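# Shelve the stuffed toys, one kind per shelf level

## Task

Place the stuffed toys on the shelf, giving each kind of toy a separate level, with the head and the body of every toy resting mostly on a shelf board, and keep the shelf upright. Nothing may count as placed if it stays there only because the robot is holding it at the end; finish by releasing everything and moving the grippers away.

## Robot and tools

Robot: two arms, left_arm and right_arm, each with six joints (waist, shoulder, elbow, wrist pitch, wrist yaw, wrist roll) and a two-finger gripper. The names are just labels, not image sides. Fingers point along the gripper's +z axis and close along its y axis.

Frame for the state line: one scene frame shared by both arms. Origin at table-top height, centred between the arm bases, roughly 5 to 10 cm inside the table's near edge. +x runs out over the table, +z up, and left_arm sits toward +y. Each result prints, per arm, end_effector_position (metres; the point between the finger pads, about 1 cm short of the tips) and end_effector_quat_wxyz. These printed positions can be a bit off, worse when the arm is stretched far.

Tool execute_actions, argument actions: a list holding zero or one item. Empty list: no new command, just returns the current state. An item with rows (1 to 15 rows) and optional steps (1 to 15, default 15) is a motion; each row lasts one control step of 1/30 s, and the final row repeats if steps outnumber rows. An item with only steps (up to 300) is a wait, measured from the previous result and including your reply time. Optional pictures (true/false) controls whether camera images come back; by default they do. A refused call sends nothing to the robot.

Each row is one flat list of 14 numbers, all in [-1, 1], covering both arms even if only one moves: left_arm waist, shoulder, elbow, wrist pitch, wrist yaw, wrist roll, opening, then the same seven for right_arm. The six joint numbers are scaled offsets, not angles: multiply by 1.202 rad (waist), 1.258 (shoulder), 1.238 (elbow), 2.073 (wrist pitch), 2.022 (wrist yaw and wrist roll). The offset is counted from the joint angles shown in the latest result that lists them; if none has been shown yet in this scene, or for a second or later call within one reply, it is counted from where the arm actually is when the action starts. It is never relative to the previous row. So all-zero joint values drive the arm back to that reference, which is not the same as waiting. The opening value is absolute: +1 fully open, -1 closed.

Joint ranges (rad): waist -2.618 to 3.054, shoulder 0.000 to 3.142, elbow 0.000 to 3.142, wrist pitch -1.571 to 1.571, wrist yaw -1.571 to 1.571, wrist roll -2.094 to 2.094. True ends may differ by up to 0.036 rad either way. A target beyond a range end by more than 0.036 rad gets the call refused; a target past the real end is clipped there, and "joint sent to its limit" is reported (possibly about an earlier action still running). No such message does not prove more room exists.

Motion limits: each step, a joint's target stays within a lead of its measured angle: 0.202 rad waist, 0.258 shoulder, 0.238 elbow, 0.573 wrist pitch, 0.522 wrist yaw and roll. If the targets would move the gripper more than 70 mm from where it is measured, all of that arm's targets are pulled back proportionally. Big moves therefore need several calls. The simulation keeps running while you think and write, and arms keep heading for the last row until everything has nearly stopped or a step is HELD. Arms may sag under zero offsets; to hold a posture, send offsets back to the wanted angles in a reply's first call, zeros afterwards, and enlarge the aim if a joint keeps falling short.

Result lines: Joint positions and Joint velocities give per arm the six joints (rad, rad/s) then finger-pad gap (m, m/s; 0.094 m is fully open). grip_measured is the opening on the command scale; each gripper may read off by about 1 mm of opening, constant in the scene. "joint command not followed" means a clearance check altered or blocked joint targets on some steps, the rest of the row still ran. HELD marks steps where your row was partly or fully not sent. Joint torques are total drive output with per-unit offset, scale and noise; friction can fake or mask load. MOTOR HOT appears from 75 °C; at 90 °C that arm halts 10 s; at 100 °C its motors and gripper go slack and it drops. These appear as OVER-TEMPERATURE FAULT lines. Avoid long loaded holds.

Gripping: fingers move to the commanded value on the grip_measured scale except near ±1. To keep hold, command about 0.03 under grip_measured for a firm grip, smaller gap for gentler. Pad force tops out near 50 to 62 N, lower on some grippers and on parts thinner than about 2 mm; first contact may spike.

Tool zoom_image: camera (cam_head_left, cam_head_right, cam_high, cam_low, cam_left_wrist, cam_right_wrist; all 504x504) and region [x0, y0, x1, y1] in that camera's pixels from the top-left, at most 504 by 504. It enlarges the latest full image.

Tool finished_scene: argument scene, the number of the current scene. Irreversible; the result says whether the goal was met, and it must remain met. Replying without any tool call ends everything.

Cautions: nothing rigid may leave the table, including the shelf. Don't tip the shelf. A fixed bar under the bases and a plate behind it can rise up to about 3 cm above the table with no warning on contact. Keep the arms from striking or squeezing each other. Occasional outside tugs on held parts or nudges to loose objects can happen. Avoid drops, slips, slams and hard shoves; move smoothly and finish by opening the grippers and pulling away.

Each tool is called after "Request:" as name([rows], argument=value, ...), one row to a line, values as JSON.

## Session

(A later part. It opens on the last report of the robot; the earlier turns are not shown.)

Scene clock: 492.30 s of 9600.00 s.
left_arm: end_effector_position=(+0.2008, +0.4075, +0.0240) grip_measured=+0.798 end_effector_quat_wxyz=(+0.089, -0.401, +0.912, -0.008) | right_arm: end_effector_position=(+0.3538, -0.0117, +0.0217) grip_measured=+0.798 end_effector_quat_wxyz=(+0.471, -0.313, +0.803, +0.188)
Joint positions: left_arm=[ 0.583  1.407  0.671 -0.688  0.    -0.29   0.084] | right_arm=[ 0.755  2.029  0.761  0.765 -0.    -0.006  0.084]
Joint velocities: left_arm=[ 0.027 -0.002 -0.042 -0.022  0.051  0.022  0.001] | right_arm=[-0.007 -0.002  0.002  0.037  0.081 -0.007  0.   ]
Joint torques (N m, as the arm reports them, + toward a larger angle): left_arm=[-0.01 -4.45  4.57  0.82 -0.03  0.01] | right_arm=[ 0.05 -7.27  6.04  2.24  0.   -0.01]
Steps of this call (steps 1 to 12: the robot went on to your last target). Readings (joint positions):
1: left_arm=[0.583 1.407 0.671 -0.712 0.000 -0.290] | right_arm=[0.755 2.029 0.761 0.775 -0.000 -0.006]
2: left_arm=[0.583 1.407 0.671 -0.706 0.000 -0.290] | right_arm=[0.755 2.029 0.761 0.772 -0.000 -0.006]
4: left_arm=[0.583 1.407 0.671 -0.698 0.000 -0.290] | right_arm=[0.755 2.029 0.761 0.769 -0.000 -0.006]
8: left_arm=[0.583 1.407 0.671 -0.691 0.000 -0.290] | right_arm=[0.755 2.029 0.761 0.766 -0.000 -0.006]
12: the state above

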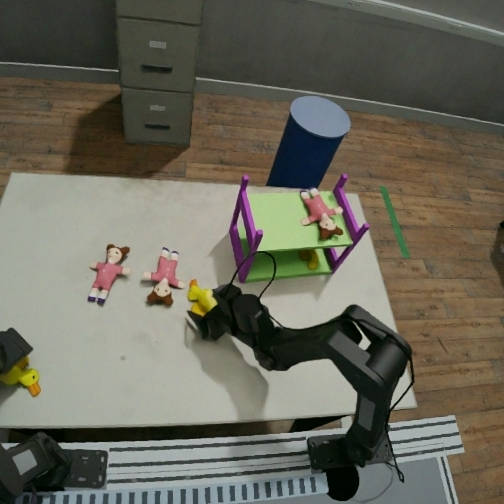

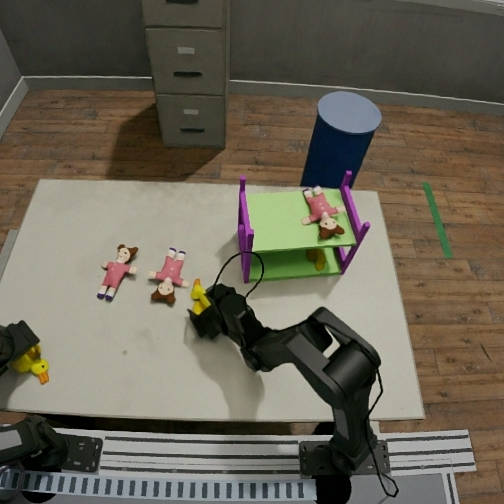

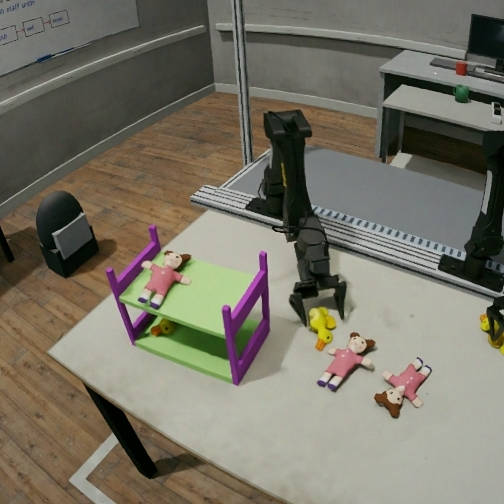

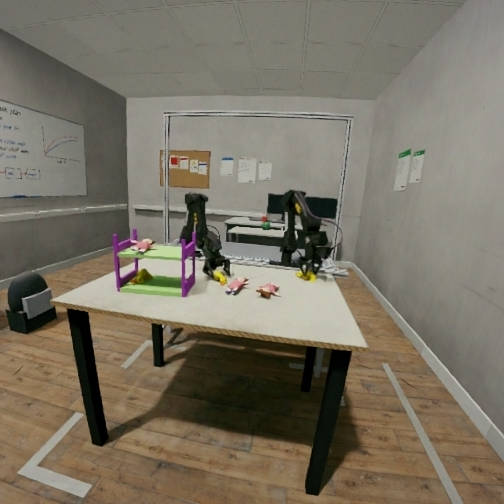

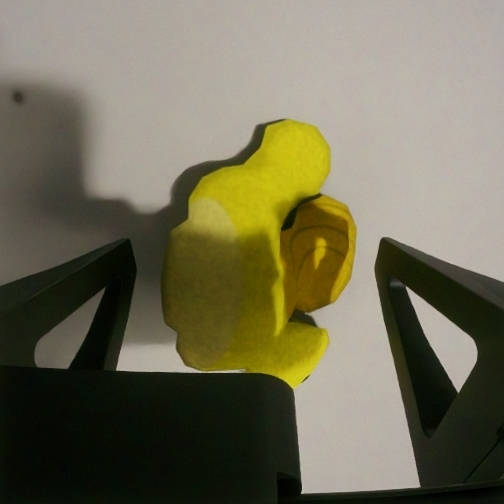

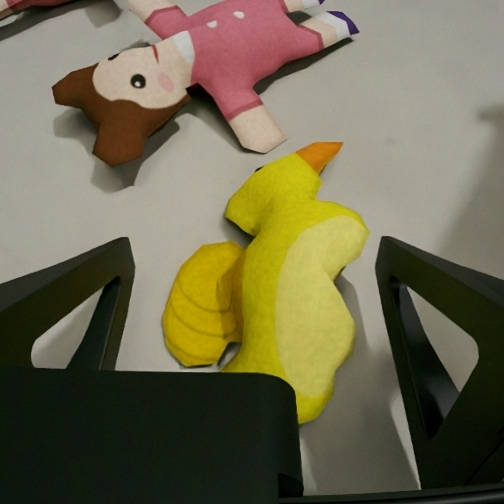

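Request:
execute_actions([
  {"rows": [[0,0,-0.008,0,0,0,0.8,0,0,0,0,0,0,0.6],[0,0,-0.016,0,0,0,0.8,0,0,0,0,0,0,0.3],[0,0,-0.016,0,0,0,0.8,0,0,0,0,0,0,0.0],[0,0,-0.016,0,0,0,0.8,0,0,0,0,0,0,-0.3],[0,0,-0.016,0,0,0,0.6,0,0,0,0,0,0,-0.6],[0,0,-0.016,0,0,0,0.3,0,0,0,0,0,0,-1],[0,0,-0.016,0,0,0,0.0,0,0,0,0,0,0,-1],[0,0,-0.016,0,0,0,-0.3,0,0,0,0,0,0,-1],[0,0,-0.016,0,0,0,-0.6,0,0,0,0,0,0,-1],[0,0,-0.016,0,0,0,-1,0,0,0,0,0,0,-1]], "steps": 15},
], pictures=false)

Request:
execute_actions([
  {"steps": 8},
], pictures=false)

Request:
execute_actions([
  {"rows": [[0,-0.01,0.026,-0.015,0,0,-1,0,-0.03,0,0.005,0,0,-1],[0,-0.02,0.052,-0.03,0,0,-1,0,-0.06,0,0.01,0,0,-1],[0,-0.03,0.079,-0.045,0,0,-1,0,-0.1,-0.03,0.015,0,0,-1],[0,-0.04,0.105,-0.06,0,0,-1,0,-0.14,-0.07,0.02,0,0,-1],[0,-0.05,0.131,-0.075,0,0,-1,0,-0.18,-0.11,0.025,0,0,-1],[0,-0.06,0.157,-0.09,0,0,-1,0,-0.22,-0.15,0.03,0,0,-1],[-0.037,-0.07,0.183,-0.105,0,0.05,-1,0,-0.26,-0.19,0.035,0,0,-1],[-0.074,-0.08,0.21,-0.12,0,0.1,-1,0,-0.3,-0.235,0.04,0,0,-1],[-0.111,-0.09,0.236,-0.135,0,0.15,-1,0,-0.34,-0.28,0.045,0,0,-1],[-0.148,-0.1,0.262,-0.15,0,0.2,-1,0,-0.38,-0.325,0.05,0,0,-1],[-0.185,-0.1,0.262,-0.15,0,0.25,-1,0,-0.42,-0.37,0.055,0,0,-1],[-0.222,-0.1,0.262,-0.15,0,0.3,-1,0,-0.46,-0.41,0.06,0,0,-1],[-0.259,-0.1,0.262,-0.15,0,0.35,-1,0,-0.5,-0.45,0.06,0,0,-1],[-0.296,-0.1,0.262,-0.15,0,0.4,-1,0,-0.5,-0.49,0.06,0,0,-1],[-0.333,-0.1,0.262,-0.15,0,0.445,-1,0,-0.5,-0.49,0.06,0,0,-1]], "steps": 15},
], pictures=false)

Request:
execute_actions([
  {"steps": 14},
], pictures=false)

Request:
execute_actions([
  {"rows": [[-0.048,0.04,0.036,0.007,0.001,0.033,-1,-0.035,0,0,0,0,0,-1],[-0.097,0.079,0.073,0.015,0.002,0.066,-1,-0.07,0,0,0,0,0,-1],[-0.145,0.119,0.109,0.022,0.003,0.099,-1,-0.11,0,0,0,0,0,-1],[-0.194,0.159,0.145,0.029,0.004,0.133,-1,-0.15,0,0,0,0,0,-1],[-0.242,0.198,0.181,0.037,0.005,0.166,-1,-0.19,0,0,0,0,0,-1],[-0.291,0.238,0.218,0.044,0.006,0.199,-1,-0.23,0,0,0,0,0,-1],[-0.339,0.278,0.254,0.051,0.007,0.232,-1,-0.27,0,0,0,0,0,-1],[-0.388,0.317,0.29,0.059,0.008,0.265,-1,-0.31,0,0,0,0,0,-1],[-0.436,0.357,0.326,0.066,0.009,0.298,-1,-0.35,0,0,0,0,0,-1],[-0.485,0.397,0.363,0.073,0.01,0.331,-1,-0.39,0,0,0,0,0,-1],[-0.533,0.436,0.399,0.081,0.011,0.364,-1,-0.42,0,0,0,0,0,-1],[-0.582,0.476,0.435,0.088,0.012,0.398,-1,-0.453,0,0,0,0,0,-1],[-0.63,0.516,0.471,0.095,0.013,0.431,-1,-0.453,0,0,0,0,0,-1],[-0.679,0.555,0.508,0.103,0.014,0.464,-1,-0.453,0,0,0,0,0,-1],[-0.727,0.595,0.544,0.11,0.015,0.497,-1,-0.453,0,0,0,0,0,-1]], "steps": 15},
], pictures=false)

Request:
execute_actions([
  {"steps": 25},
])

Scene clock: 517.00 s of 9600.00 s.
left_arm: end_effector_position=(+0.2014, +0.4073, +0.0241) grip_measured=-0.965 end_effector_quat_wxyz=(+0.090, -0.401, +0.912, -0.009) | right_arm: end_effector_position=(+0.3539, -0.0115, +0.0221) grip_measured=-0.950 end_effector_quat_wxyz=(+0.471, -0.313, +0.803, +0.189)
Joint positions: left_arm=[ 0.583  1.407  0.671 -0.686  0.003 -0.29   0.002] | right_arm=[ 0.755  2.029  0.761  0.767 -0.001 -0.006  0.002]
Joint velocities: left_arm=[-0.007 -0.002 -0.002  0.007  0.022  0.037 -0.001] | right_arm=[-0.012 -0.012 -0.027 -0.051  0.037  0.022  0.001]
Joint torques (N m, as the arm reports them, + toward a larger angle): left_arm=[ 0.22 -4.5   3.49  0.56 -0.06  0.01] | right_arm=[ 0.07 -8.19  4.41  2.34  0.01  0.  ]
Steps of this call (steps 1 to 30: the robot went on to your last target; steps 31 to 90: nothing new was sent; then 21.20 s passed at rest; steps 91 to 105: all 15 steps of this action). Readings (joint positions):
91: left_arm=[0.583 1.407 0.671 -0.686 0.000 -0.290] | right_arm=[0.755 2.029 0.761 0.765 -0.000 -0.006]
92: left_arm=[0.583 1.407 0.671 -0.686 0.000 -0.290] | right_arm=[0.755 2.029 0.761 0.765 -0.000 -0.006]
94: left_arm=[0.583 1.407 0.671 -0.686 0.000 -0.290] | right_arm=[0.755 2.029 0.761 0.765 -0.000 -0.006]
98: left_arm=[0.583 1.407 0.671 -0.686 -0.001 -0.290] | right_arm=[0.755 2.029 0.761 0.768 -0.001 -0.006]
105: the state above

Scene clock: 517.27 s of 9600.00 s.
left_arm: end_effector_position=(+0.2014, +0.4073, +0.0241) grip_measured=-0.965 end_effector_quat_wxyz=(+0.090, -0.401, +0.912, -0.009) | right_arm: end_effector_position=(+0.3539, -0.0115, +0.0221) grip_measured=-0.950 end_effector_quat_wxyz=(+0.471, -0.313, +0.803, +0.189)
Joint positions: left_arm=[ 0.583  1.407  0.671 -0.686  0.003 -0.29   0.002] | right_arm=[ 0.755  2.029  0.761  0.767 -0.001 -0.006  0.002]
Joint velocities: left_arm=[-0.012  0.002 -0.012 -0.022  0.007 -0.022  0.001] | right_arm=[-0.007 -0.022  0.007 -0.051 -0.007  0.11   0.001]
Joint torques (N m, as the arm reports them, + toward a larger angle): left_arm=[ 0.14 -4.63  3.58  0.57 -0.04 -0.02] | right_arm=[ 0.06 -8.15  4.45  2.33  0.01 -0.01]
Steps of this call (steps 1 to 8: the robot went on to your last target). Readings (joint positions):
1: left_arm=[0.583 1.407 0.671 -0.686 0.003 -0.290] | right_arm=[0.755 2.029 0.761 0.767 -0.001 -0.006]
2: left_arm=[0.583 1.407 0.671 -0.686 0.003 -0.290] | right_arm=[0.755 2.029 0.761 0.767 -0.001 -0.006]
4: left_arm=[0.583 1.407 0.671 -0.686 0.003 -0.290] | right_arm=[0.755 2.029 0.761 0.767 -0.001 -0.006]
8: the state above

Scene clock: 517.77 s of 9600.00 s.
left_arm: end_effector_position=(+0.2678, +0.3518, +0.1356) grip_measured=-0.965 end_effector_quat_wxyz=(+0.186, +0.005, +0.982, +0.032) | right_arm: end_effector_position=(+0.2600, -0.0992, +0.0862) grip_measured=-0.950 end_effector_quat_wxyz=(+0.529, -0.298, +0.766, +0.211)
Joint positions: left_arm=[ 0.268  1.287  0.978 -0.922 -0.004  0.236  0.002] | right_arm=[ 0.755  1.434  0.208  0.871 -0.001 -0.006  0.002]
Joint velocities: left_arm=[-1.297 -0.027 -0.022 -0.286  0.007  2.542  0.   ] | right_arm=[-0.002 -0.569 -1.131  0.081  0.007 -0.037  0.001]
Joint torques (N m, as the arm reports them, + toward a larger angle): left_arm=[-0.32 -4.84  7.26  0.49  0.14  0.02] | right_arm=[ 0.05 -3.17  6.08  2.57  0.    0.  ]
Steps of this call (steps 1 to 15: all 15 steps of this action). Readings (joint positions):
1: left_arm=[0.583 1.407 0.671 -0.688 0.003 -0.290] | right_arm=[0.755 2.029 0.761 0.767 -0.001 -0.006]
2: left_arm=[0.583 1.407 0.674 -0.695 0.003 -0.290] | right_arm=[0.755 2.025 0.761 0.765 -0.001 -0.006]
4: left_arm=[0.583 1.405 0.702 -0.736 0.003 -0.290] | right_arm=[0.755 1.984 0.735 0.764 -0.001 -0.006]
8: left_arm=[0.566 1.365 0.823 -0.833 -0.001 -0.248] | right_arm=[0.755 1.771 0.570 0.792 -0.001 -0.006]
15: the state above

Scene clock: 518.23 s of 9600.00 s.
left_arm: end_effector_position=(+0.2564, +0.3242, +0.1304) grip_measured=-0.965 end_effector_quat_wxyz=(+0.151, +0.220, +0.963, +0.042) | right_arm: end_effector_position=(+0.2457, -0.1121, +0.0654) grip_measured=-0.950 end_effector_quat_wxyz=(+0.506, -0.304, +0.781, +0.202)
Joint positions: left_arm=[ 0.183  1.287  0.978 -0.991  0.006  0.587  0.002] | right_arm=[ 0.755  1.423  0.146  0.862 -0.001 -0.006  0.002]
Joint velocities: left_arm=[-0.002  0.002 -0.007 -0.007  0.022  0.081 -0.001] | right_arm=[ 0.032  0.012  0.007  0.022 -0.051 -0.095  0.   ]
Joint torques (N m, as the arm reports them, + toward a larger angle): left_arm=[-0.01 -4.73  7.15  0.68 -0.04  0.01] | right_arm=[ 0.03 -4.8   5.09  2.74  0.   -0.01]
Steps of this call (steps 1 to 14: the robot went on to your last target). Readings (joint positions):
1: left_arm=[0.228 1.287 0.978 -0.933 -0.001 0.310] | right_arm=[0.755 1.424 0.177 0.871 -0.001 -0.006]
2: left_arm=[0.200 1.287 0.978 -0.946 0.004 0.370] | right_arm=[0.755 1.423 0.159 0.867 -0.001 -0.006]
4: left_arm=[0.183 1.287 0.978 -0.965 0.007 0.455] | right_arm=[0.755 1.423 0.146 0.857 -0.001 -0.006]
8: left_arm=[0.183 1.287 0.978 -0.984 0.006 0.543] | right_arm=[0.755 1.423 0.146 0.862 -0.001 -0.006]
14: the state above

Scene clock: 518.73 s of 9600.00 s.
left_arm: end_effector_position=(+0.3632, +0.0886, +0.1124) grip_measured=-0.965 end_effector_quat_wxyz=(+0.155, +0.738, +0.654, +0.058) | right_arm: end_effector_position=(+0.3285, -0.2723, +0.0633) grip_measured=-0.950 end_effector_quat_wxyz=(+0.539, -0.085, +0.836, +0.056)
Joint positions: left_arm=[-0.451  1.879  1.467 -0.874  0.003  1.192  0.002] | right_arm=[ 0.217  1.423  0.146  0.862  0.006 -0.006  0.002]
Joint velocities: left_arm=[-1.14   1.272  1.165  0.359  0.022  1.516 -0.001] | right_arm=[-0.173  0.002 -0.007 -0.051 -0.037 -0.037  0.   ]
Joint torques (N m, as the arm reports them, + toward a larger angle): left_arm=[ -1.22 -10.14   7.81   0.98   0.21   0.07] | right_arm=[ 0.42 -3.08  4.46  2.42 -0.06 -0.01]
Steps of this call (steps 1 to 15: all 15 steps of this action). Readings (joint positions):
1: left_arm=[0.177 1.291 0.979 -0.992 0.003 0.596] | right_arm=[0.751 1.423 0.146 0.862 -0.003 -0.006]
2: left_arm=[0.158 1.306 0.989 -0.995 -0.001 0.615] | right_arm=[0.734 1.423 0.146 0.862 -0.006 -0.006]
4: left_arm=[0.074 1.379 1.045 -0.999 -0.006 0.680] | right_arm=[0.664 1.423 0.146 0.862 -0.010 -0.006]
8: left_arm=[-0.135 1.571 1.200 -0.955 -0.003 0.849] | right_arm=[0.470 1.423 0.146 0.862 -0.007 -0.006]
15: the state above

Scene clock: 519.57 s of 9600.00 s.
left_arm: end_effector_position=(+0.3408, -0.0360, +0.0920) grip_measured=-0.966 end_effector_quat_wxyz=(+0.178, +0.904, +0.384, +0.069) | right_arm: end_effector_position=(+0.3286, -0.2732, +0.0631) grip_measured=-0.950 end_effector_quat_wxyz=(+0.539, -0.084, +0.836, +0.055)
Joint positions: left_arm=[-0.696  2.055  1.612 -0.788  0.036  1.585  0.002] | right_arm=[ 0.215  1.423  0.146  0.861  0.006 -0.006  0.002]
Joint velocities: left_arm=[ 0.002 -0.002  0.017 -0.081 -0.022 -0.007 -0.   ] | right_arm=[ 0.002 -0.002  0.002  0.007  0.022  0.066 -0.   ]
Joint torques (N m, as the arm reports them, + toward a larger angle): left_arm=[  0.27 -13.73   9.     1.11  -0.02   0.08] | right_arm=[-0.25 -3.08  4.45  2.42 -0.05 -0.01]
Steps of this call (steps 1 to 25: the robot went on to your last target). Readings (joint positions):
1: left_arm=[-0.493 1.920 1.503 -0.860 0.004 1.241] | right_arm=[0.215 1.423 0.146 0.861 0.006 -0.006]
2: left_arm=[-0.534 1.957 1.532 -0.844 0.004 1.287] | right_arm=[0.215 1.423 0.146 0.861 0.006 -0.006]
4: left_arm=[-0.617 2.016 1.577 -0.818 0.008 1.381] | right_arm=[0.215 1.423 0.146 0.861 0.006 -0.006]
8: left_arm=[-0.725 2.055 1.604 -0.790 0.032 1.503] | right_arm=[0.215 1.423 0.146 0.861 0.006 -0.006]
25: the state above

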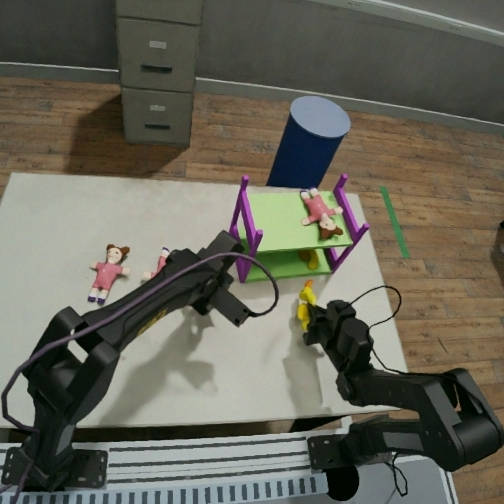

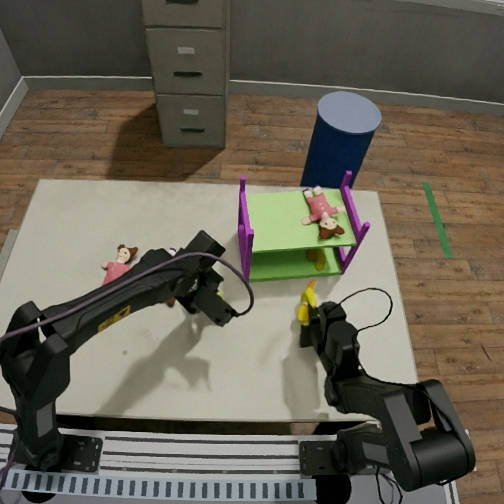

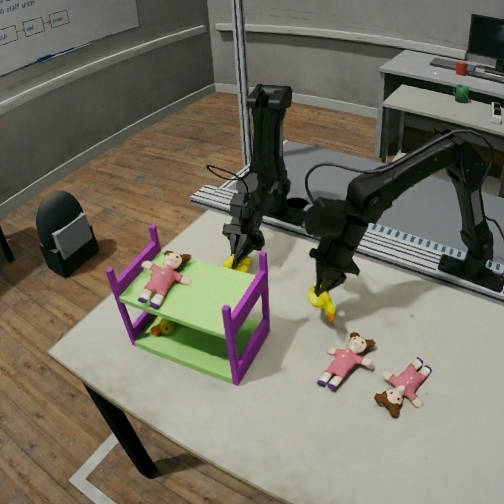

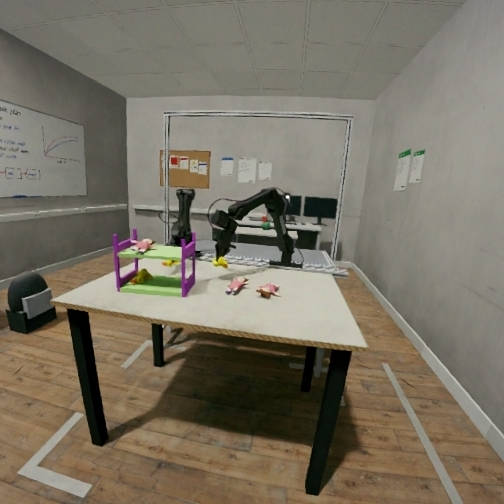

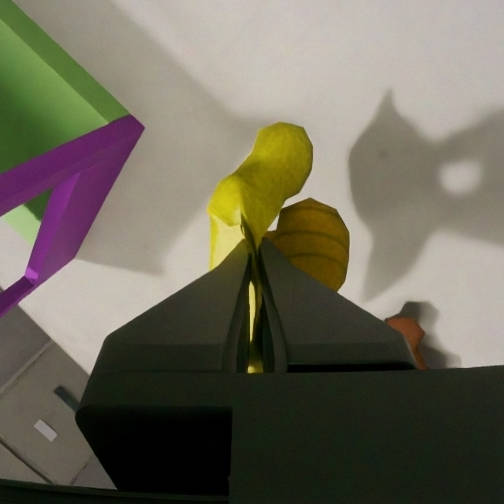

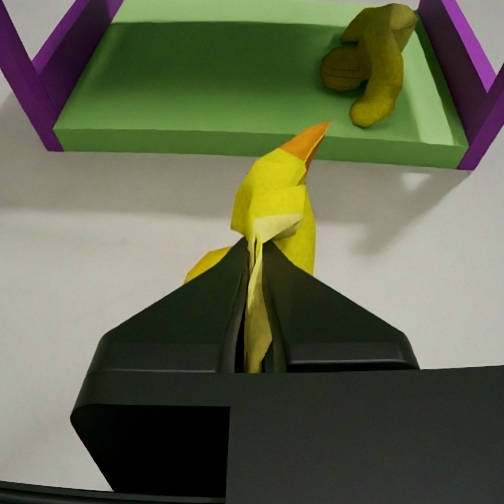

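Request:
execute_actions([
  {"rows": [[0.007,0.011,0,0,0,0,-1,0,0.031,0.036,-0.002,0,0,-1],[0.014,0.021,0,0,0,0,-1,0,0.062,0.073,-0.005,0,0,-1],[0.02,0.032,0,0,0,0,-1,0,0.093,0.109,-0.007,0,0,-1],[0.02,0.043,0,0,0,0,-1,0,0.124,0.145,-0.01,0,0,-1],[0.02,0.054,0,0,0,0,-1,0,0.155,0.182,-0.012,0,0,-1],[0.02,0.064,0,0,0,0,-1,0,0.186,0.218,-0.014,0,0,-1],[0.02,0.075,0,0,0,0,-1,0,0.217,0.254,-0.017,0,0,-1],[0.02,0.086,0,0,0,0,-1,0,0.249,0.291,-0.019,0,0,-1],[0.02,0.096,0,0,0,0,-1,0,0.28,0.327,-0.022,0,0,-1],[0.02,0.107,0,0,0,0,-1,0,0.311,0.363,-0.024,0,0,-1],[0.02,0.107,0,0,0,0,-1,0,0.342,0.4,-0.026,0,0,-1],[0.02,0.107,0,0,0,0,-1,0,0.373,0.436,-0.029,0,0,-1],[0.02,0.107,0,0,0,0,-1,0,0.404,0.472,-0.031,0,0,-1],[0.02,0.107,0,0,0,0,-1,0,0.435,0.509,-0.034,0,0,-1],[0.02,0.107,0,0,0,0,-1,0,0.466,0.545,-0.036,0,0,-1]], "steps": 15},
], pictures=false)

Request:
execute_actions([
  {"steps": 12},
], pictures=false)

Request:
execute_actions([
  {"rows": [[0,0,0,0,0,0,-0.7,0,0,0,0,0,0,-0.7],[0,0,0,0,0,0,-0.4,0,0,0,0,0,0,-0.4],[0,0,0,0,0,0,-0.1,0,0,0,0,0,0,-0.1],[0,0,0,0,0,0,0.2,0,0,0,0,0,0,0.2],[0,0,0,0,0,0,0.5,0,0,0,0,0,0,0.2],[0,0,0,0,0,0,0.8,0,0,0,0,0,0,0.2]], "steps": 11},
], pictures=false)

Request:
execute_actions([
  {"rows": [[0,-0.03,0,0,0,0,0.8,0,-0.033,-0.035,0.003,0,0,0.2],[0,-0.06,0,0,0,0,0.8,0,-0.065,-0.071,0.006,0,0,0.2],[0,-0.09,0,0,0,0,0.8,0,-0.098,-0.106,0.009,0,0,0.2],[0,-0.1,0,0,0,0,0.8,0,-0.131,-0.142,0.012,0,0,0.2],[0,-0.1,0.03,-0.013,0,-0.09,0.8,0,-0.163,-0.177,0.015,0,0,0.2],[0.024,-0.09,0.062,-0.026,-0.002,-0.18,0.8,0,-0.196,-0.213,0.018,0,0,0.2],[0.048,-0.077,0.093,-0.039,-0.004,-0.27,0.8,0,-0.229,-0.248,0.021,0,0,0.2],[0.071,-0.064,0.124,-0.052,-0.006,-0.36,0.8,0,-0.261,-0.284,0.023,0,0,0.2],[0.095,-0.051,0.155,-0.065,-0.008,-0.45,0.8,0,-0.294,-0.319,0.026,0,0,0.2],[0.119,-0.038,0.187,-0.078,-0.01,-0.54,0.8,0,-0.327,-0.355,0.029,0,0,0.2],[0.143,-0.025,0.218,-0.091,-0.012,-0.63,0.8,0,-0.359,-0.39,0.032,0,0,0.2],[0.167,-0.012,0.249,-0.104,-0.014,-0.72,0.8,0,-0.392,-0.426,0.035,0,0,0.2],[0.19,0.0,0.28,-0.117,-0.016,-0.81,0.8,0,-0.425,-0.461,0.038,0,0,0.2],[0.214,0.013,0.311,-0.13,-0.018,-0.9,0.8,0,-0.457,-0.497,0.041,0,0,0.2],[0.238,0.026,0.342,-0.143,-0.018,-0.9965,0.8,0,-0.49,-0.532,0.044,0,0,0.2]], "steps": 15},
], pictures=false)

Request:
execute_actions([
  {"steps": 30},
])

Scene clock: 564.33 s of 9600.00 s.
left_arm: end_effector_position=(+0.3387, -0.0235, +0.0235) grip_measured=-0.966 end_effector_quat_wxyz=(+0.109, +0.911, +0.396, +0.039) | right_arm: end_effector_position=(+0.4755, -0.2428, +0.0641) grip_measured=-0.950 end_effector_quat_wxyz=(+0.550, -0.083, +0.829, +0.056)
Joint positions: left_arm=[-0.682  2.208  1.612 -0.788  0.036  1.586  0.002] | right_arm=[ 0.215  1.929  0.727  0.814  0.006 -0.006  0.002]
Joint velocities: left_arm=[-0.017 -0.002 -0.007  0.051 -0.037 -0.051  0.001] | right_arm=[-0.007  1.155  1.277 -0.139  0.081 -0.007 -0.   ]
Joint torques (N m, as the arm reports them, + toward a larger angle): left_arm=[  0.85 -14.48   5.37   0.6    0.02  -0.03] | right_arm=[ 0.04 -6.86  6.03  2.36  0.02 -0.01]
Steps of this call (steps 1 to 30: the robot went on to your last target; steps 31 to 90: nothing new was sent; then 41.27 s passed at rest; steps 91 to 105: all 15 steps of this action). Readings (joint positions):
91: left_arm=[-0.696 2.056 1.612 -0.788 0.036 1.586] | right_arm=[0.215 1.426 0.149 0.860 0.006 -0.006]
92: left_arm=[-0.696 2.058 1.612 -0.788 0.036 1.586] | right_arm=[0.215 1.439 0.160 0.857 0.006 -0.006]
94: left_arm=[-0.694 2.070 1.612 -0.788 0.036 1.586] | right_arm=[0.215 1.499 0.220 0.844 0.006 -0.006]
98: left_arm=[-0.685 2.127 1.612 -0.788 0.036 1.586] | right_arm=[0.215 1.658 0.405 0.830 0.006 -0.006]
105: the state above

Scene clock: 564.73 s of 9600.00 s.
left_arm: end_effector_position=(+0.3389, -0.0237, +0.0241) grip_measured=-0.966 end_effector_quat_wxyz=(+0.110, +0.911, +0.396, +0.040) | right_arm: end_effector_position=(+0.4909, -0.2395, +0.0497) grip_measured=-0.950 end_effector_quat_wxyz=(+0.540, -0.084, +0.836, +0.055)
Joint positions: left_arm=[-0.682  2.206  1.612 -0.788  0.036  1.586  0.002] | right_arm=[ 0.215  2.007  0.802  0.791  0.006 -0.006  0.002]
Joint velocities: left_arm=[ 0.002  0.007 -0.007  0.022 -0.037  0.022 -0.   ] | right_arm=[ 0.012 -0.017 -0.007  0.007  0.007 -0.022 -0.001]
Joint torques (N m, as the arm reports them, + toward a larger angle): left_arm=[  0.72 -14.29   5.45   0.61   0.01  -0.03] | right_arm=[ 0.05 -8.17  6.18  2.33  0.01 -0.01]
Steps of this call (steps 1 to 12: the robot went on to your last target). Readings (joint positions):
1: left_arm=[-0.682 2.207 1.612 -0.788 0.036 1.586] | right_arm=[0.215 1.965 0.766 0.811 0.006 -0.006]
2: left_arm=[-0.682 2.206 1.612 -0.788 0.036 1.586] | right_arm=[0.215 1.989 0.790 0.809 0.006 -0.006]
4: left_arm=[-0.682 2.206 1.612 -0.788 0.036 1.586] | right_arm=[0.215 2.006 0.802 0.801 0.006 -0.006]
8: left_arm=[-0.682 2.206 1.612 -0.788 0.036 1.586] | right_arm=[0.215 2.007 0.802 0.791 0.006 -0.006]
12: the state above

Scene clock: 565.10 s of 9600.00 s.
left_arm: end_effector_position=(+0.3389, -0.0236, +0.0241) grip_measured=+0.798 end_effector_quat_wxyz=(+0.110, +0.911, +0.396, +0.040) | right_arm: end_effector_position=(+0.4909, -0.2395, +0.0497) grip_measured=+0.198 end_effector_quat_wxyz=(+0.540, -0.084, +0.836, +0.055)
Joint positions: left_arm=[-0.682  2.206  1.612 -0.788  0.036  1.586  0.084] | right_arm=[ 0.215  2.007  0.802  0.791  0.006 -0.006  0.056]
Joint velocities: left_arm=[-0.022 -0.007 -0.007 -0.051  0.007 -0.022  0.003] | right_arm=[-0.002  0.002  0.007  0.007 -0.007  0.051 -0.   ]
Joint torques (N m, as the arm reports them, + toward a larger angle): left_arm=[ -0.03 -12.56   5.46   0.65   0.05  -0.02] | right_arm=[ 0.01 -8.33  4.78  2.4   0.01 -0.01]
Steps of this call (steps 1 to 11: all 11 steps of this action). Readings (joint positions):
1: left_arm=[-0.682 2.206 1.612 -0.788 0.036 1.586] | right_arm=[0.215 2.007 0.802 0.791 0.006 -0.006]
2: left_arm=[-0.682 2.206 1.612 -0.788 0.036 1.586] | right_arm=[0.215 2.007 0.802 0.791 0.006 -0.006]
4: left_arm=[-0.682 2.206 1.612 -0.788 0.036 1.586] | right_arm=[0.215 2.007 0.802 0.791 0.006 -0.006]
8: left_arm=[-0.682 2.206 1.612 -0.788 0.036 1.586] | right_arm=[0.215 2.007 0.802 0.791 0.006 -0.006]
11: the state above

Scene clock: 565.60 s of 9600.00 s.
left_arm: end_effector_position=(+0.4408, +0.0312, +0.1261) grip_measured=+0.799 end_effector_quat_wxyz=(+0.203, +0.544, +0.814, +0.006) | right_arm: end_effector_position=(+0.3501, -0.2688, +0.0699) grip_measured=+0.198 end_effector_quat_wxyz=(+0.543, -0.084, +0.834, +0.055)
Joint positions: left_arm=[-0.47   2.195  1.944 -0.958  0.024  0.655  0.085] | right_arm=[ 0.215  1.485  0.23   0.849  0.006 -0.006  0.056]
Joint velocities: left_arm=[ 1.028  0.496  1.116 -0.696 -0.081 -2.821 -0.001] | right_arm=[-0.007 -1.17  -1.263  0.198  0.022  0.007  0.   ]
Joint torques (N m, as the arm reports them, + toward a larger angle): left_arm=[  1.09 -12.14   7.79   0.69  -0.1   -0.04] | right_arm=[ 0.04 -5.46  3.78  2.45  0.02 -0.01]
Steps of this call (steps 1 to 15: all 15 steps of this action). Readings (joint positions):
1: left_arm=[-0.682 2.206 1.612 -0.788 0.036 1.586] | right_arm=[0.215 2.006 0.798 0.793 0.006 -0.006]
2: left_arm=[-0.682 2.202 1.612 -0.788 0.036 1.586] | right_arm=[0.215 1.998 0.783 0.795 0.006 -0.006]
4: left_arm=[-0.682 2.178 1.607 -0.790 0.036 1.586] | right_arm=[0.215 1.947 0.714 0.796 0.006 -0.006]
8: left_arm=[-0.669 2.128 1.667 -0.838 0.036 1.334] | right_arm=[0.215 1.783 0.532 0.801 0.006 -0.006]
15: the state above

Scene clock: 566.60 s of 9600.00 s.
left_arm: end_effector_position=(+0.4467, +0.0758, +0.1129) grip_measured=+0.800 end_effector_quat_wxyz=(+0.138, +0.012, +0.989, -0.059) | right_arm: end_effector_position=(+0.3284, -0.2732, +0.0646) grip_measured=+0.198 end_effector_quat_wxyz=(+0.541, -0.084, +0.835, +0.055)
Joint positions: left_arm=[-0.397  2.241  2.001 -1.078 -0.004 -0.419  0.085] | right_arm=[ 0.215  1.418  0.143  0.865  0.006 -0.006  0.056]
Joint velocities: left_arm=[-0.012 -0.012 -0.012  0.007 -0.022 -0.037 -0.001] | right_arm=[ 0.002 -0.002 -0.007  0.066  0.037  0.022  0.   ]
Joint torques (N m, as the arm reports them, + toward a larger angle): left_arm=[ -0.08 -13.57   8.49   0.65   0.05  -0.09] | right_arm=[ 0.04 -5.06  4.51  2.61  0.01 -0.01]
Steps of this call (steps 1 to 30: the robot went on to your last target). Readings (joint positions):
1: left_arm=[-0.436 2.210 1.975 -0.973 0.019 0.558] | right_arm=[0.215 1.449 0.191 0.853 0.006 -0.006]
2: left_arm=[-0.406 2.219 1.992 -0.984 0.013 0.460] | right_arm=[0.215 1.427 0.164 0.854 0.006 -0.006]
4: left_arm=[-0.367 2.228 2.001 -1.008 0.001 0.264] | right_arm=[0.215 1.418 0.144 0.854 0.006 -0.006]
8: left_arm=[-0.365 2.238 2.001 -1.052 -0.005 -0.106] | right_arm=[0.215 1.418 0.143 0.860 0.006 -0.006]
30: the state above

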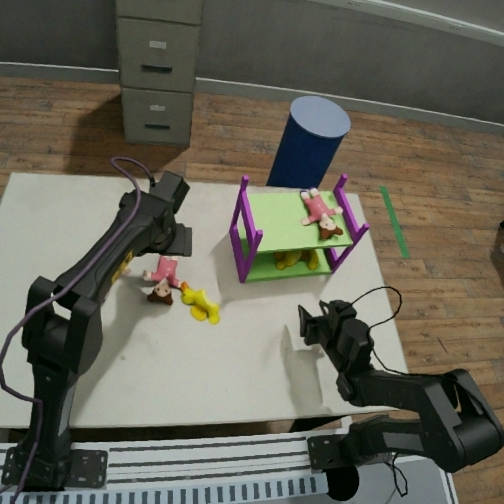

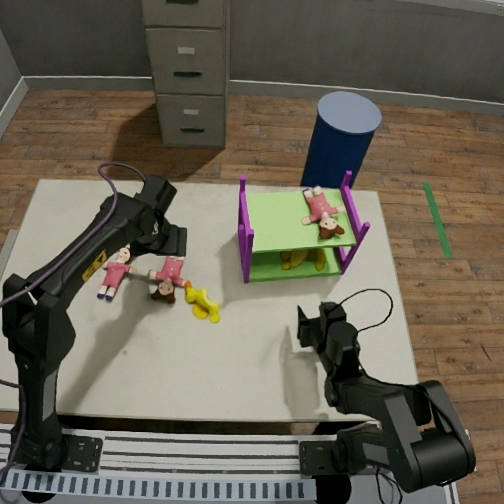

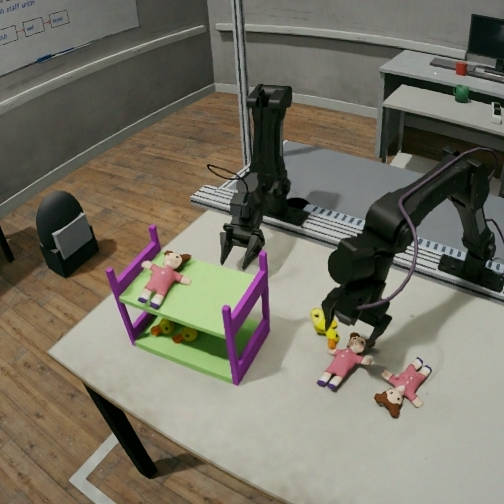

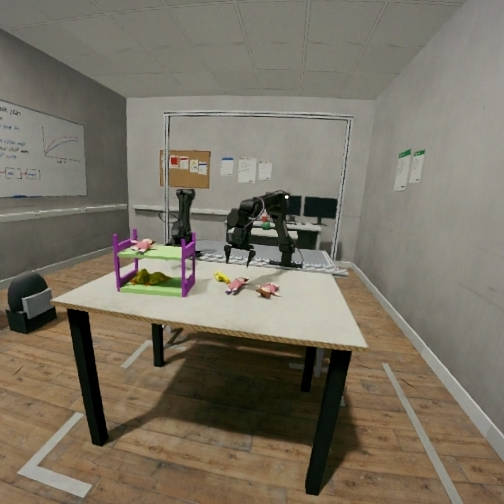

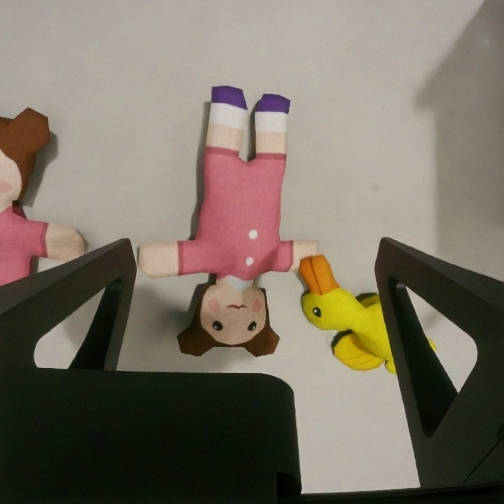

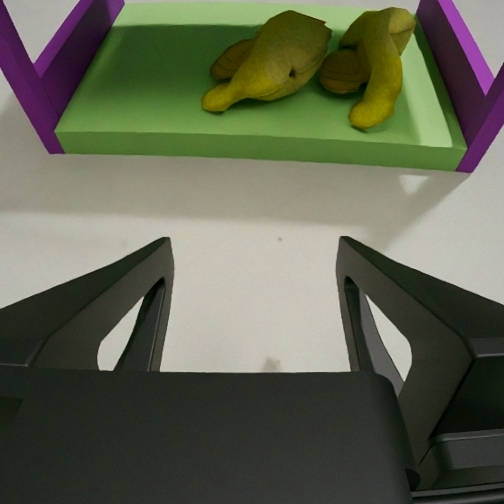

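Request:
execute_actions([
  {"rows": [[0,0.002,-0.019,0.014,0,0,0.7,0.04,0,0,0,0,0,0.4],[0,0.005,-0.038,0.029,0,0,0.6,0.085,0,0,0,0,0,0.6],[0,0.007,-0.057,0.043,0,0,0.5,0.135,0,0,0,0,0,0.8],[0,0.01,-0.076,0.058,0,0,0.5,0.185,0,0,0,0,0,0.8],[0,0.012,-0.095,0.072,0,0,0.5,0.235,0,0,0,0,0,0.8],[0,0.015,-0.115,0.087,0,0,0.5,0.285,0,0,0,0,0,0.8],[0,0.017,-0.134,0.101,0,0,0.5,0.335,0,0,0,0,0,0.8],[0,0.019,-0.153,0.115,0,0,0.5,0.385,0,0,0,0,0,0.8],[0,0.022,-0.172,0.13,0,0,0.5,0.425,0,0,0,0,0,0.8],[0,0.024,-0.191,0.144,0,0,0.5,0.458,0,0,0,0,0,0.8],[0,0.027,-0.21,0.159,0,0,0.5,0.458,0,0,0,0,0,0.8],[0,0.029,-0.229,0.173,0,0,0.5,0.458,0,0,0,0,0,0.8]], "steps": 15},
], pictures=false)

Request:
execute_actions([
  {"steps": 12},
], pictures=false)

Request:
execute_actions([
  {"rows": [[0,0,0,0,0,0,0.5,0,0.032,0.03,-0.001,0,0,0.8],[0,0,0,0,0,0,0.5,0,0.063,0.06,-0.002,0,0,0.8],[0,0,0,0,0,0,0.5,0,0.095,0.09,-0.003,0,0,0.8],[0,0,0,0,0,0,0.5,0,0.126,0.12,-0.004,0,0,0.8],[0,0,0,0,0,0,0.5,0,0.158,0.15,-0.005,0,0,0.8],[0,0,0,0,0,0,0.5,0,0.19,0.18,-0.006,0,0,0.8],[0,0,0,0,0,0,0.5,0,0.221,0.209,-0.007,0,0,0.8],[0,0,0,0,0,0,0.5,0,0.253,0.239,-0.008,0,0,0.8],[0,0,0,0,0,0,0.5,0,0.285,0.269,-0.009,0,0,0.8],[0,0,0,0,0,0,0.5,0,0.316,0.299,-0.01,0,0,0.8],[0,0,0,0,0,0,0.5,0,0.348,0.329,-0.011,0,0,0.8],[0,0,0,0,0,0,0.5,0,0.379,0.359,-0.012,0,0,0.8],[0,0,0,0,0,0,0.5,0,0.411,0.389,-0.012,0,0,0.8]], "steps": 15},
], pictures=false)

Request:
execute_actions([
  {"steps": 10},
])

Scene clock: 590.17 s of 9600.00 s.
left_arm: end_effector_position=(+0.4349, +0.0817, +0.0202) grip_measured=+0.502 end_effector_quat_wxyz=(+0.111, +0.011, +0.993, -0.047) | right_arm: end_effector_position=(+0.2444, -0.1113, +0.0666) grip_measured=+0.798 end_effector_quat_wxyz=(+0.507, -0.306, +0.780, +0.204)
Joint positions: left_arm=[-0.397  2.29   1.726 -0.813 -0.004 -0.421  0.071] | right_arm=[ 0.76   1.418  0.143  0.865  0.    -0.006  0.084]
Joint velocities: left_arm=[-0.007  0.183 -0.217  0.242 -0.007  0.007  0.   ] | right_arm=[-0.007  0.007  0.002  0.022 -0.007  0.081 -0.001]
Joint torques (N m, as the arm reports them, + toward a larger angle): left_arm=[ -0.03 -16.01   5.9    1.04  -0.03   0.01] | right_arm=[ 0.37 -3.05  4.46  2.4   0.06 -0.01]
Steps of this call (steps 1 to 15: the robot went on to your last target; steps 16 to 90: nothing new was sent; then 20.07 s passed at rest; steps 91 to 105: all 15 steps of this action). Readings (joint positions):
91: left_arm=[-0.397 2.241 2.001 -1.078 -0.004 -0.421] | right_arm=[0.220 1.418 0.143 0.865 0.009 -0.006]
92: left_arm=[-0.397 2.241 1.996 -1.072 -0.004 -0.421] | right_arm=[0.240 1.418 0.143 0.865 0.012 -0.006]
94: left_arm=[-0.397 2.241 1.969 -1.043 -0.004 -0.421] | right_arm=[0.328 1.418 0.143 0.865 0.017 -0.006]
98: left_arm=[-0.397 2.248 1.871 -0.961 -0.004 -0.421] | right_arm=[0.569 1.418 0.143 0.865 0.014 -0.006]
105: the state above

Scene clock: 590.57 s of 9600.00 s.
left_arm: end_effector_position=(+0.4450, +0.0770, +0.0180) grip_measured=+0.502 end_effector_quat_wxyz=(+0.131, +0.011, +0.990, -0.057) | right_arm: end_effector_position=(+0.2444, -0.1113, +0.0666) grip_measured=+0.798 end_effector_quat_wxyz=(+0.507, -0.306, +0.780, +0.204)
Joint positions: left_arm=[-0.397  2.297  1.718 -0.752 -0.004 -0.421  0.071] | right_arm=[ 0.76   1.418  0.143  0.865  0.    -0.006  0.084]
Joint velocities: left_arm=[ 0.002 -0.007 -0.012 -0.022 -0.007 -0.081 -0.   ] | right_arm=[ 0.002  0.017 -0.002  0.007  0.051  0.022  0.001]
Joint torques (N m, as the arm reports them, + toward a larger angle): left_arm=[ -0.05 -15.51   5.47   0.98  -0.01   0.04] | right_arm=[ 0.44 -3.06  4.48  2.41  0.05 -0.01]
Steps of this call (steps 1 to 12: the robot went on to your last target). Readings (joint positions):
1: left_arm=[-0.397 2.295 1.721 -0.804 -0.004 -0.421] | right_arm=[0.760 1.418 0.143 0.865 0.000 -0.006]
2: left_arm=[-0.397 2.297 1.718 -0.796 -0.004 -0.421] | right_arm=[0.760 1.418 0.143 0.865 0.000 -0.006]
4: left_arm=[-0.397 2.297 1.718 -0.782 -0.004 -0.421] | right_arm=[0.760 1.418 0.143 0.865 0.000 -0.006]
8: left_arm=[-0.397 2.297 1.718 -0.760 -0.004 -0.421] | right_arm=[0.760 1.418 0.143 0.865 0.000 -0.006]
12: the state above

Scene clock: 591.07 s of 9600.00 s.
left_arm: end_effector_position=(+0.4451, +0.0769, +0.0181) grip_measured=+0.502 end_effector_quat_wxyz=(+0.131, +0.011, +0.990, -0.057) | right_arm: end_effector_position=(+0.3283, -0.0326, +0.0392) grip_measured=+0.798 end_effector_quat_wxyz=(+0.490, -0.310, +0.791, +0.197)
Joint positions: left_arm=[-0.397  2.297  1.718 -0.752 -0.004 -0.421  0.071] | right_arm=[ 0.76   1.91   0.598  0.858  0.    -0.006  0.084]
Joint velocities: left_arm=[-0.002 -0.022 -0.002  0.007 -0.022 -0.037  0.   ] | right_arm=[-0.012  0.535  0.413 -0.037  0.037  0.022 -0.   ]
Joint torques (N m, as the arm reports them, + toward a larger angle): left_arm=[  0.06 -13.67   5.42   0.7   -0.02   0.01] | right_arm=[ 0.04 -7.78  4.27  2.23  0.01 -0.01]
Steps of this call (steps 1 to 15: all 15 steps of this action). Readings (joint positions):
1: left_arm=[-0.397 2.297 1.718 -0.752 -0.004 -0.421] | right_arm=[0.760 1.421 0.145 0.865 0.000 -0.006]
2: left_arm=[-0.397 2.297 1.718 -0.752 -0.004 -0.421] | right_arm=[0.760 1.433 0.154 0.864 0.000 -0.006]
4: left_arm=[-0.397 2.297 1.718 -0.752 -0.004 -0.421] | right_arm=[0.760 1.493 0.202 0.861 0.000 -0.006]
8: left_arm=[-0.397 2.297 1.718 -0.752 -0.004 -0.421] | right_arm=[0.760 1.653 0.356 0.859 0.000 -0.006]
15: the state above

Scene clock: 591.40 s of 9600.00 s.
left_arm: end_effector_position=(+0.4451, +0.0769, +0.0181) grip_measured=+0.502 end_effector_quat_wxyz=(+0.131, +0.011, +0.990, -0.057) | right_arm: end_effector_position=(+0.3286, -0.0322, +0.0323) grip_measured=+0.798 end_effector_quat_wxyz=(+0.482, -0.312, +0.795, +0.194)
Joint positions: left_arm=[-0.397  2.297  1.718 -0.752 -0.004 -0.421  0.071] | right_arm=[ 0.76   1.929  0.608  0.847  0.    -0.006  0.084]
Joint velocities: left_arm=[-0.022 -0.007 -0.007  0.051  0.007 -0.037 -0.001] | right_arm=[-0.017 -0.007  0.012  0.037 -0.022  0.037  0.   ]
Joint torques (N m, as the arm reports them, + toward a larger angle): left_arm=[  0.03 -13.53   5.53   0.71  -0.04   0.01] | right_arm=[ 0.04 -6.68  5.59  2.31  0.01 -0.01]
Steps of this call (steps 1 to 10: the robot went on to your last target). Readings (joint positions):
1: left_arm=[-0.397 2.297 1.718 -0.752 -0.004 -0.421] | right_arm=[0.760 1.923 0.606 0.856 0.000 -0.006]
2: left_arm=[-0.397 2.297 1.718 -0.752 -0.004 -0.421] | right_arm=[0.760 1.928 0.608 0.853 0.000 -0.006]
4: left_arm=[-0.397 2.297 1.718 -0.752 -0.004 -0.421] | right_arm=[0.760 1.929 0.608 0.847 0.000 -0.006]
8: left_arm=[-0.397 2.297 1.718 -0.752 -0.004 -0.421] | right_arm=[0.760 1.929 0.608 0.847 0.000 -0.006]
10: the state above

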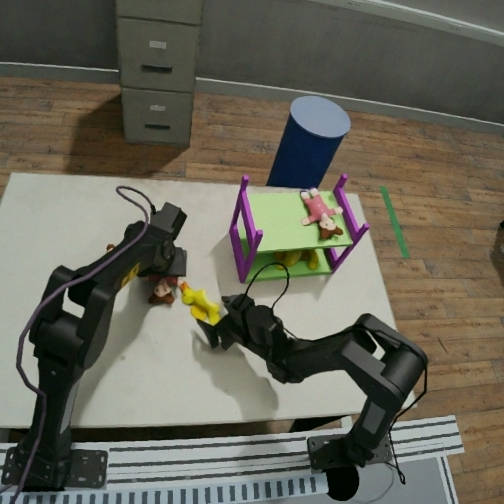

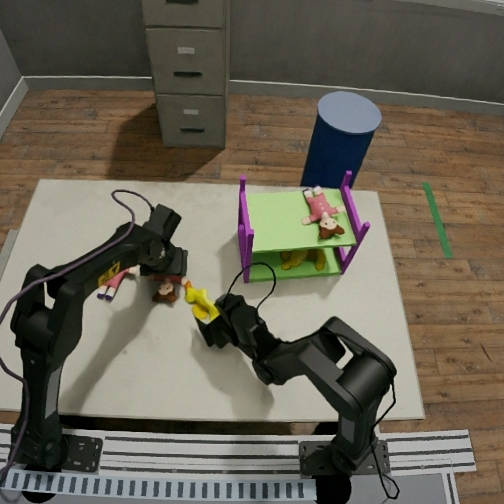

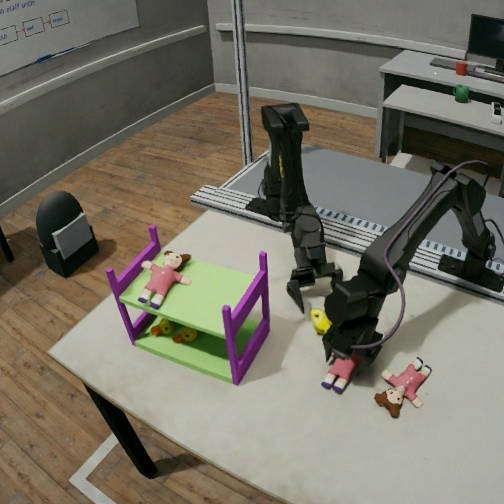

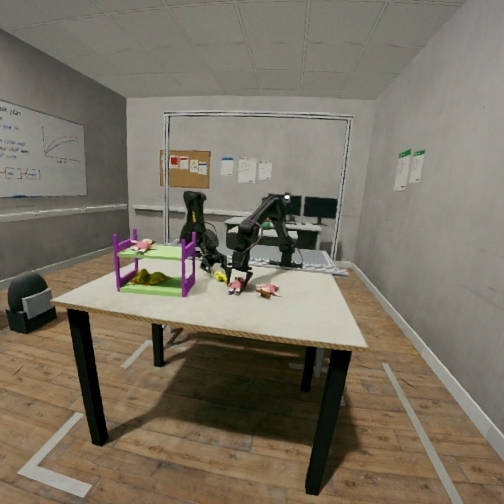

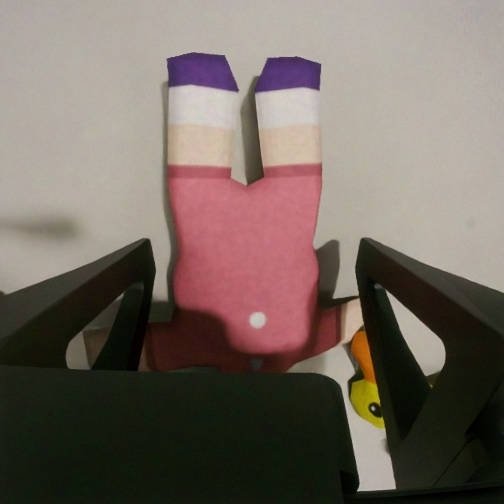

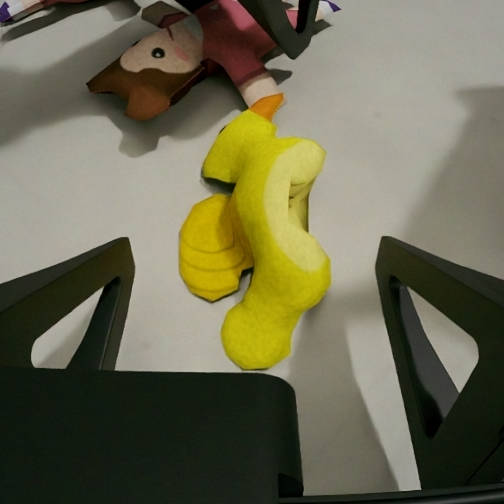

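Request:
execute_actions([
  {"rows": [[0,0,0,0,0,0,0.3,0,0,0,0,0,0,0.8],[0,0,0,0,0,0,0.0,0,0,0,0,0,0,0.8],[0,0,0,0,0,0,-0.3,0,0,0,0,0,0,0.8],[0,0,0,0,0,0,-0.6,0,0,0,0,0,0,0.8],[0,0,0,0,0,0,-1,0,0,0,0,0,0,0.8]], "steps": 14},
], pictures=false)

Request:
execute_actions([
  {"rows": [[0,-0.02,0,0,0,0,-1,0,0,0,0,0,0,0.8],[0,-0.045,0,0,0,0,-1,0,0,0,0,0,0,0.8],[0,-0.07,0,0,0,0,-1,0,0,0,0,0,0,0.8],[0,-0.095,0,0,0,0,-1,0,0,0,0,0,0,0.8],[0,-0.12,0,0,0,0,-1,0,0,0,0,0,0,0.8],[0,-0.145,0,0,0,0,-1,0,0.009,0.014,-0.004,0,0,0.8],[0,-0.17,0,0,0,0,-1,0,0.018,0.028,-0.009,0,0,0.8],[0,-0.195,0,0,0,0,-1,0,0.027,0.042,-0.013,0,0,0.8],[0,-0.22,0,0,0,0,-1,0,0.036,0.056,-0.018,0,0,0.8],[0,-0.24,0,0,0,0,-1,0,0.045,0.07,-0.022,0,0,0.8],[0,-0.24,0,0,0,0,-1,0,0.054,0.084,-0.026,0,0,0.8],[0,-0.24,0,0,0,0,-1,0,0.063,0.098,-0.031,0,0,0.8],[0,-0.24,0,0,0,0,-1,0,0.072,0.112,-0.035,0,0,0.8],[0,-0.24,0,0,0,0,-1,0,0.081,0.126,-0.04,0,0,0.8],[0,-0.24,0,0,0,0,-1,0,0.09,0.14,-0.044,0,0,0.8]], "steps": 15},
], pictures=false)

Request:
execute_actions([
  {"steps": 15},
])

Scene clock: 623.87 s of 9600.00 s.
left_arm: end_effector_position=(+0.4448, +0.0766, +0.0180) grip_measured=-0.961 end_effector_quat_wxyz=(+0.131, +0.011, +0.990, -0.057) | right_arm: end_effector_position=(+0.3286, -0.0322, +0.0323) grip_measured=+0.798 end_effector_quat_wxyz=(+0.482, -0.312, +0.795, +0.194)
Joint positions: left_arm=[-0.397  2.297  1.718 -0.752 -0.002 -0.421  0.002] | right_arm=[ 0.76   1.929  0.608  0.847  0.    -0.006  0.084]
Joint velocities: left_arm=[ 0.007 -0.007  0.022 -0.007 -0.037 -0.022  0.001] | right_arm=[-0.007 -0.022 -0.007  0.037 -0.095 -0.037  0.   ]
Joint torques (N m, as the arm reports them, + toward a larger angle): left_arm=[  0.   -13.63   5.52   0.79  -0.04   0.01] | right_arm=[ 0.04 -7.16  4.24  2.37  0.01 -0.01]
Steps of this call (steps 1 to 30: the robot went on to your last target; steps 31 to 90: nothing new was sent; then 29.00 s passed at rest; steps 91 to 104: all 14 steps of this action). Readings (joint positions):
91: left_arm=[-0.397 2.297 1.718 -0.752 -0.004 -0.421] | right_arm=[0.760 1.929 0.608 0.847 0.000 -0.006]
92: left_arm=[-0.397 2.297 1.718 -0.752 -0.004 -0.421] | right_arm=[0.760 1.929 0.608 0.847 0.000 -0.006]
94: left_arm=[-0.397 2.297 1.718 -0.752 -0.004 -0.421] | right_arm=[0.760 1.929 0.608 0.847 0.000 -0.006]
98: left_arm=[-0.397 2.297 1.718 -0.752 -0.003 -0.421] | right_arm=[0.760 1.929 0.608 0.847 0.000 -0.006]
104: the state above

Scene clock: 624.37 s of 9600.00 s.
left_arm: end_effector_position=(+0.4504, +0.0733, +0.1706) grip_measured=-0.961 end_effector_quat_wxyz=(+0.268, +0.011, +0.956, -0.121) | right_arm: end_effector_position=(+0.3491, -0.0130, +0.0277) grip_measured=+0.798 end_effector_quat_wxyz=(+0.479, -0.313, +0.797, +0.193)
Joint positions: left_arm=[-0.397  1.975  1.709 -0.756 -0.001 -0.421  0.002] | right_arm=[ 0.76   2.01   0.73   0.799  0.    -0.006  0.084]
Joint velocities: left_arm=[ 0.007 -0.173  0.012 -0.022  0.022  0.037  0.001] | right_arm=[-0.027  0.32   0.491 -0.271  0.022  0.007 -0.   ]
Joint torques (N m, as the arm reports them, + toward a larger angle): left_arm=[ 0.13 -8.7   7.09  1.19 -0.05  0.01] | right_arm=[ 0.06 -7.04  6.03  2.27  0.02 -0.01]
Steps of this call (steps 1 to 15: all 15 steps of this action). Readings (joint positions):
1: left_arm=[-0.397 2.297 1.718 -0.752 -0.002 -0.421] | right_arm=[0.760 1.929 0.608 0.847 0.000 -0.006]
2: left_arm=[-0.397 2.295 1.718 -0.752 -0.001 -0.421] | right_arm=[0.760 1.929 0.608 0.847 0.000 -0.006]
4: left_arm=[-0.397 2.278 1.717 -0.755 -0.001 -0.421] | right_arm=[0.760 1.929 0.608 0.847 0.000 -0.006]
8: left_arm=[-0.397 2.174 1.709 -0.764 -0.001 -0.421] | right_arm=[0.760 1.932 0.615 0.841 0.000 -0.006]
15: the state above

Scene clock: 624.87 s of 9600.00 s.
left_arm: end_effector_position=(+0.4511, +0.0730, +0.1581) grip_measured=-0.961 end_effector_quat_wxyz=(+0.256, +0.011, +0.960, -0.116) | right_arm: end_effector_position=(+0.3523, -0.0100, +0.0218) grip_measured=+0.798 end_effector_quat_wxyz=(+0.470, -0.315, +0.802, +0.189)
Joint positions: left_arm=[-0.397  2.001  1.709 -0.757 -0.001 -0.421  0.002] | right_arm=[ 0.76   2.03   0.761  0.766  0.    -0.006  0.084]
Joint velocities: left_arm=[-0.012 -0.017  0.002 -0.007  0.037 -0.007 -0.001] | right_arm=[-0.007  0.002 -0.002 -0.139 -0.037 -0.022  0.001]
Joint torques (N m, as the arm reports them, + toward a larger angle): left_arm=[ -0.06 -12.28   6.96   1.19  -0.03   0.02] | right_arm=[ 0.06 -7.27  6.02  2.24  0.01 -0.01]
Steps of this call (steps 1 to 15: the robot went on to your last target). Readings (joint positions):
1: left_arm=[-0.397 1.973 1.709 -0.756 -0.001 -0.421] | right_arm=[0.760 2.019 0.746 0.792 0.000 -0.006]
2: left_arm=[-0.397 1.974 1.709 -0.756 -0.001 -0.421] | right_arm=[0.760 2.026 0.755 0.788 0.000 -0.006]
4: left_arm=[-0.397 1.985 1.709 -0.757 -0.001 -0.421] | right_arm=[0.760 2.030 0.761 0.781 0.000 -0.006]
8: left_arm=[-0.397 2.000 1.709 -0.757 -0.001 -0.421] | right_arm=[0.760 2.030 0.761 0.771 0.000 -0.006]
15: the state above

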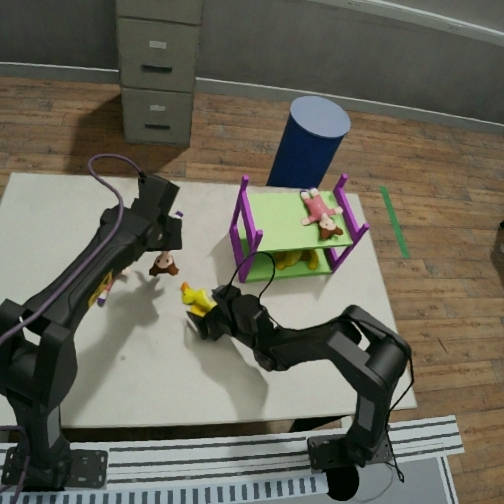

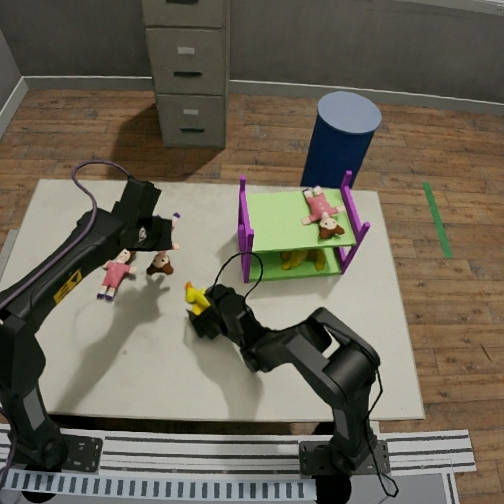

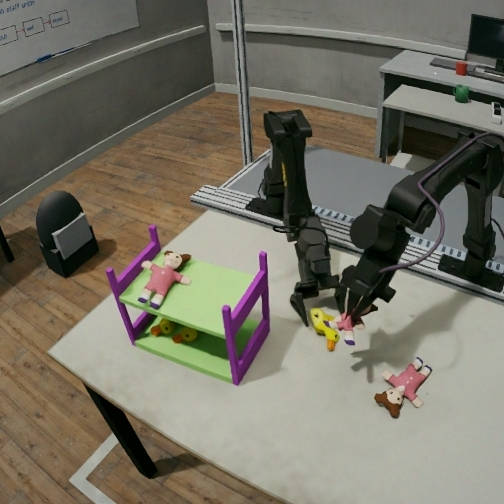

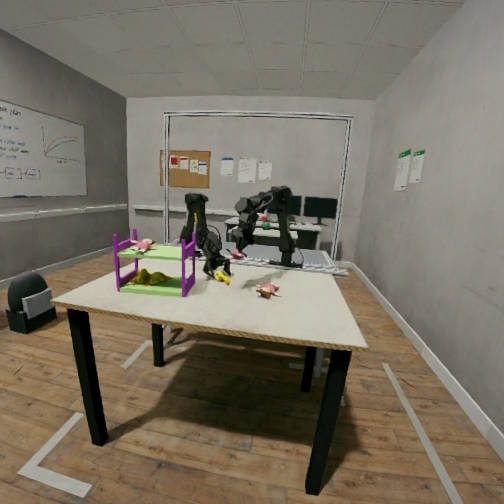

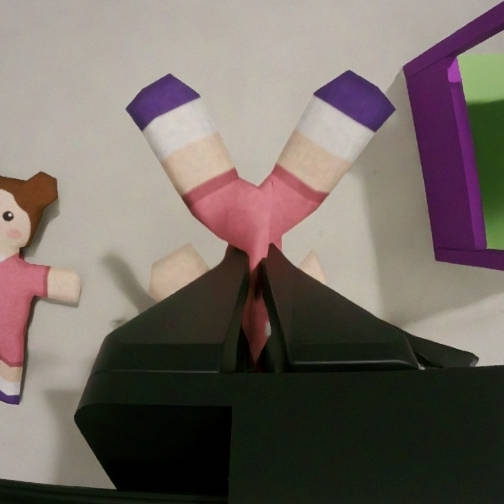

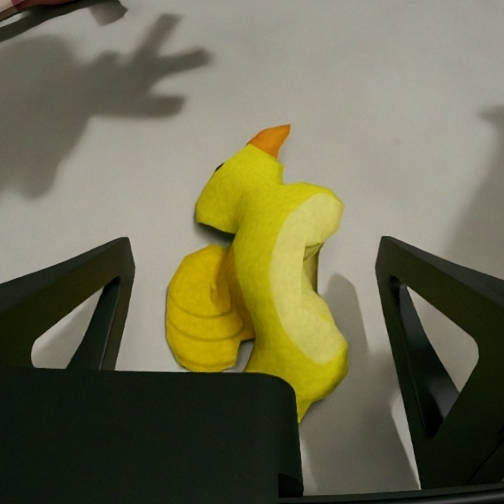

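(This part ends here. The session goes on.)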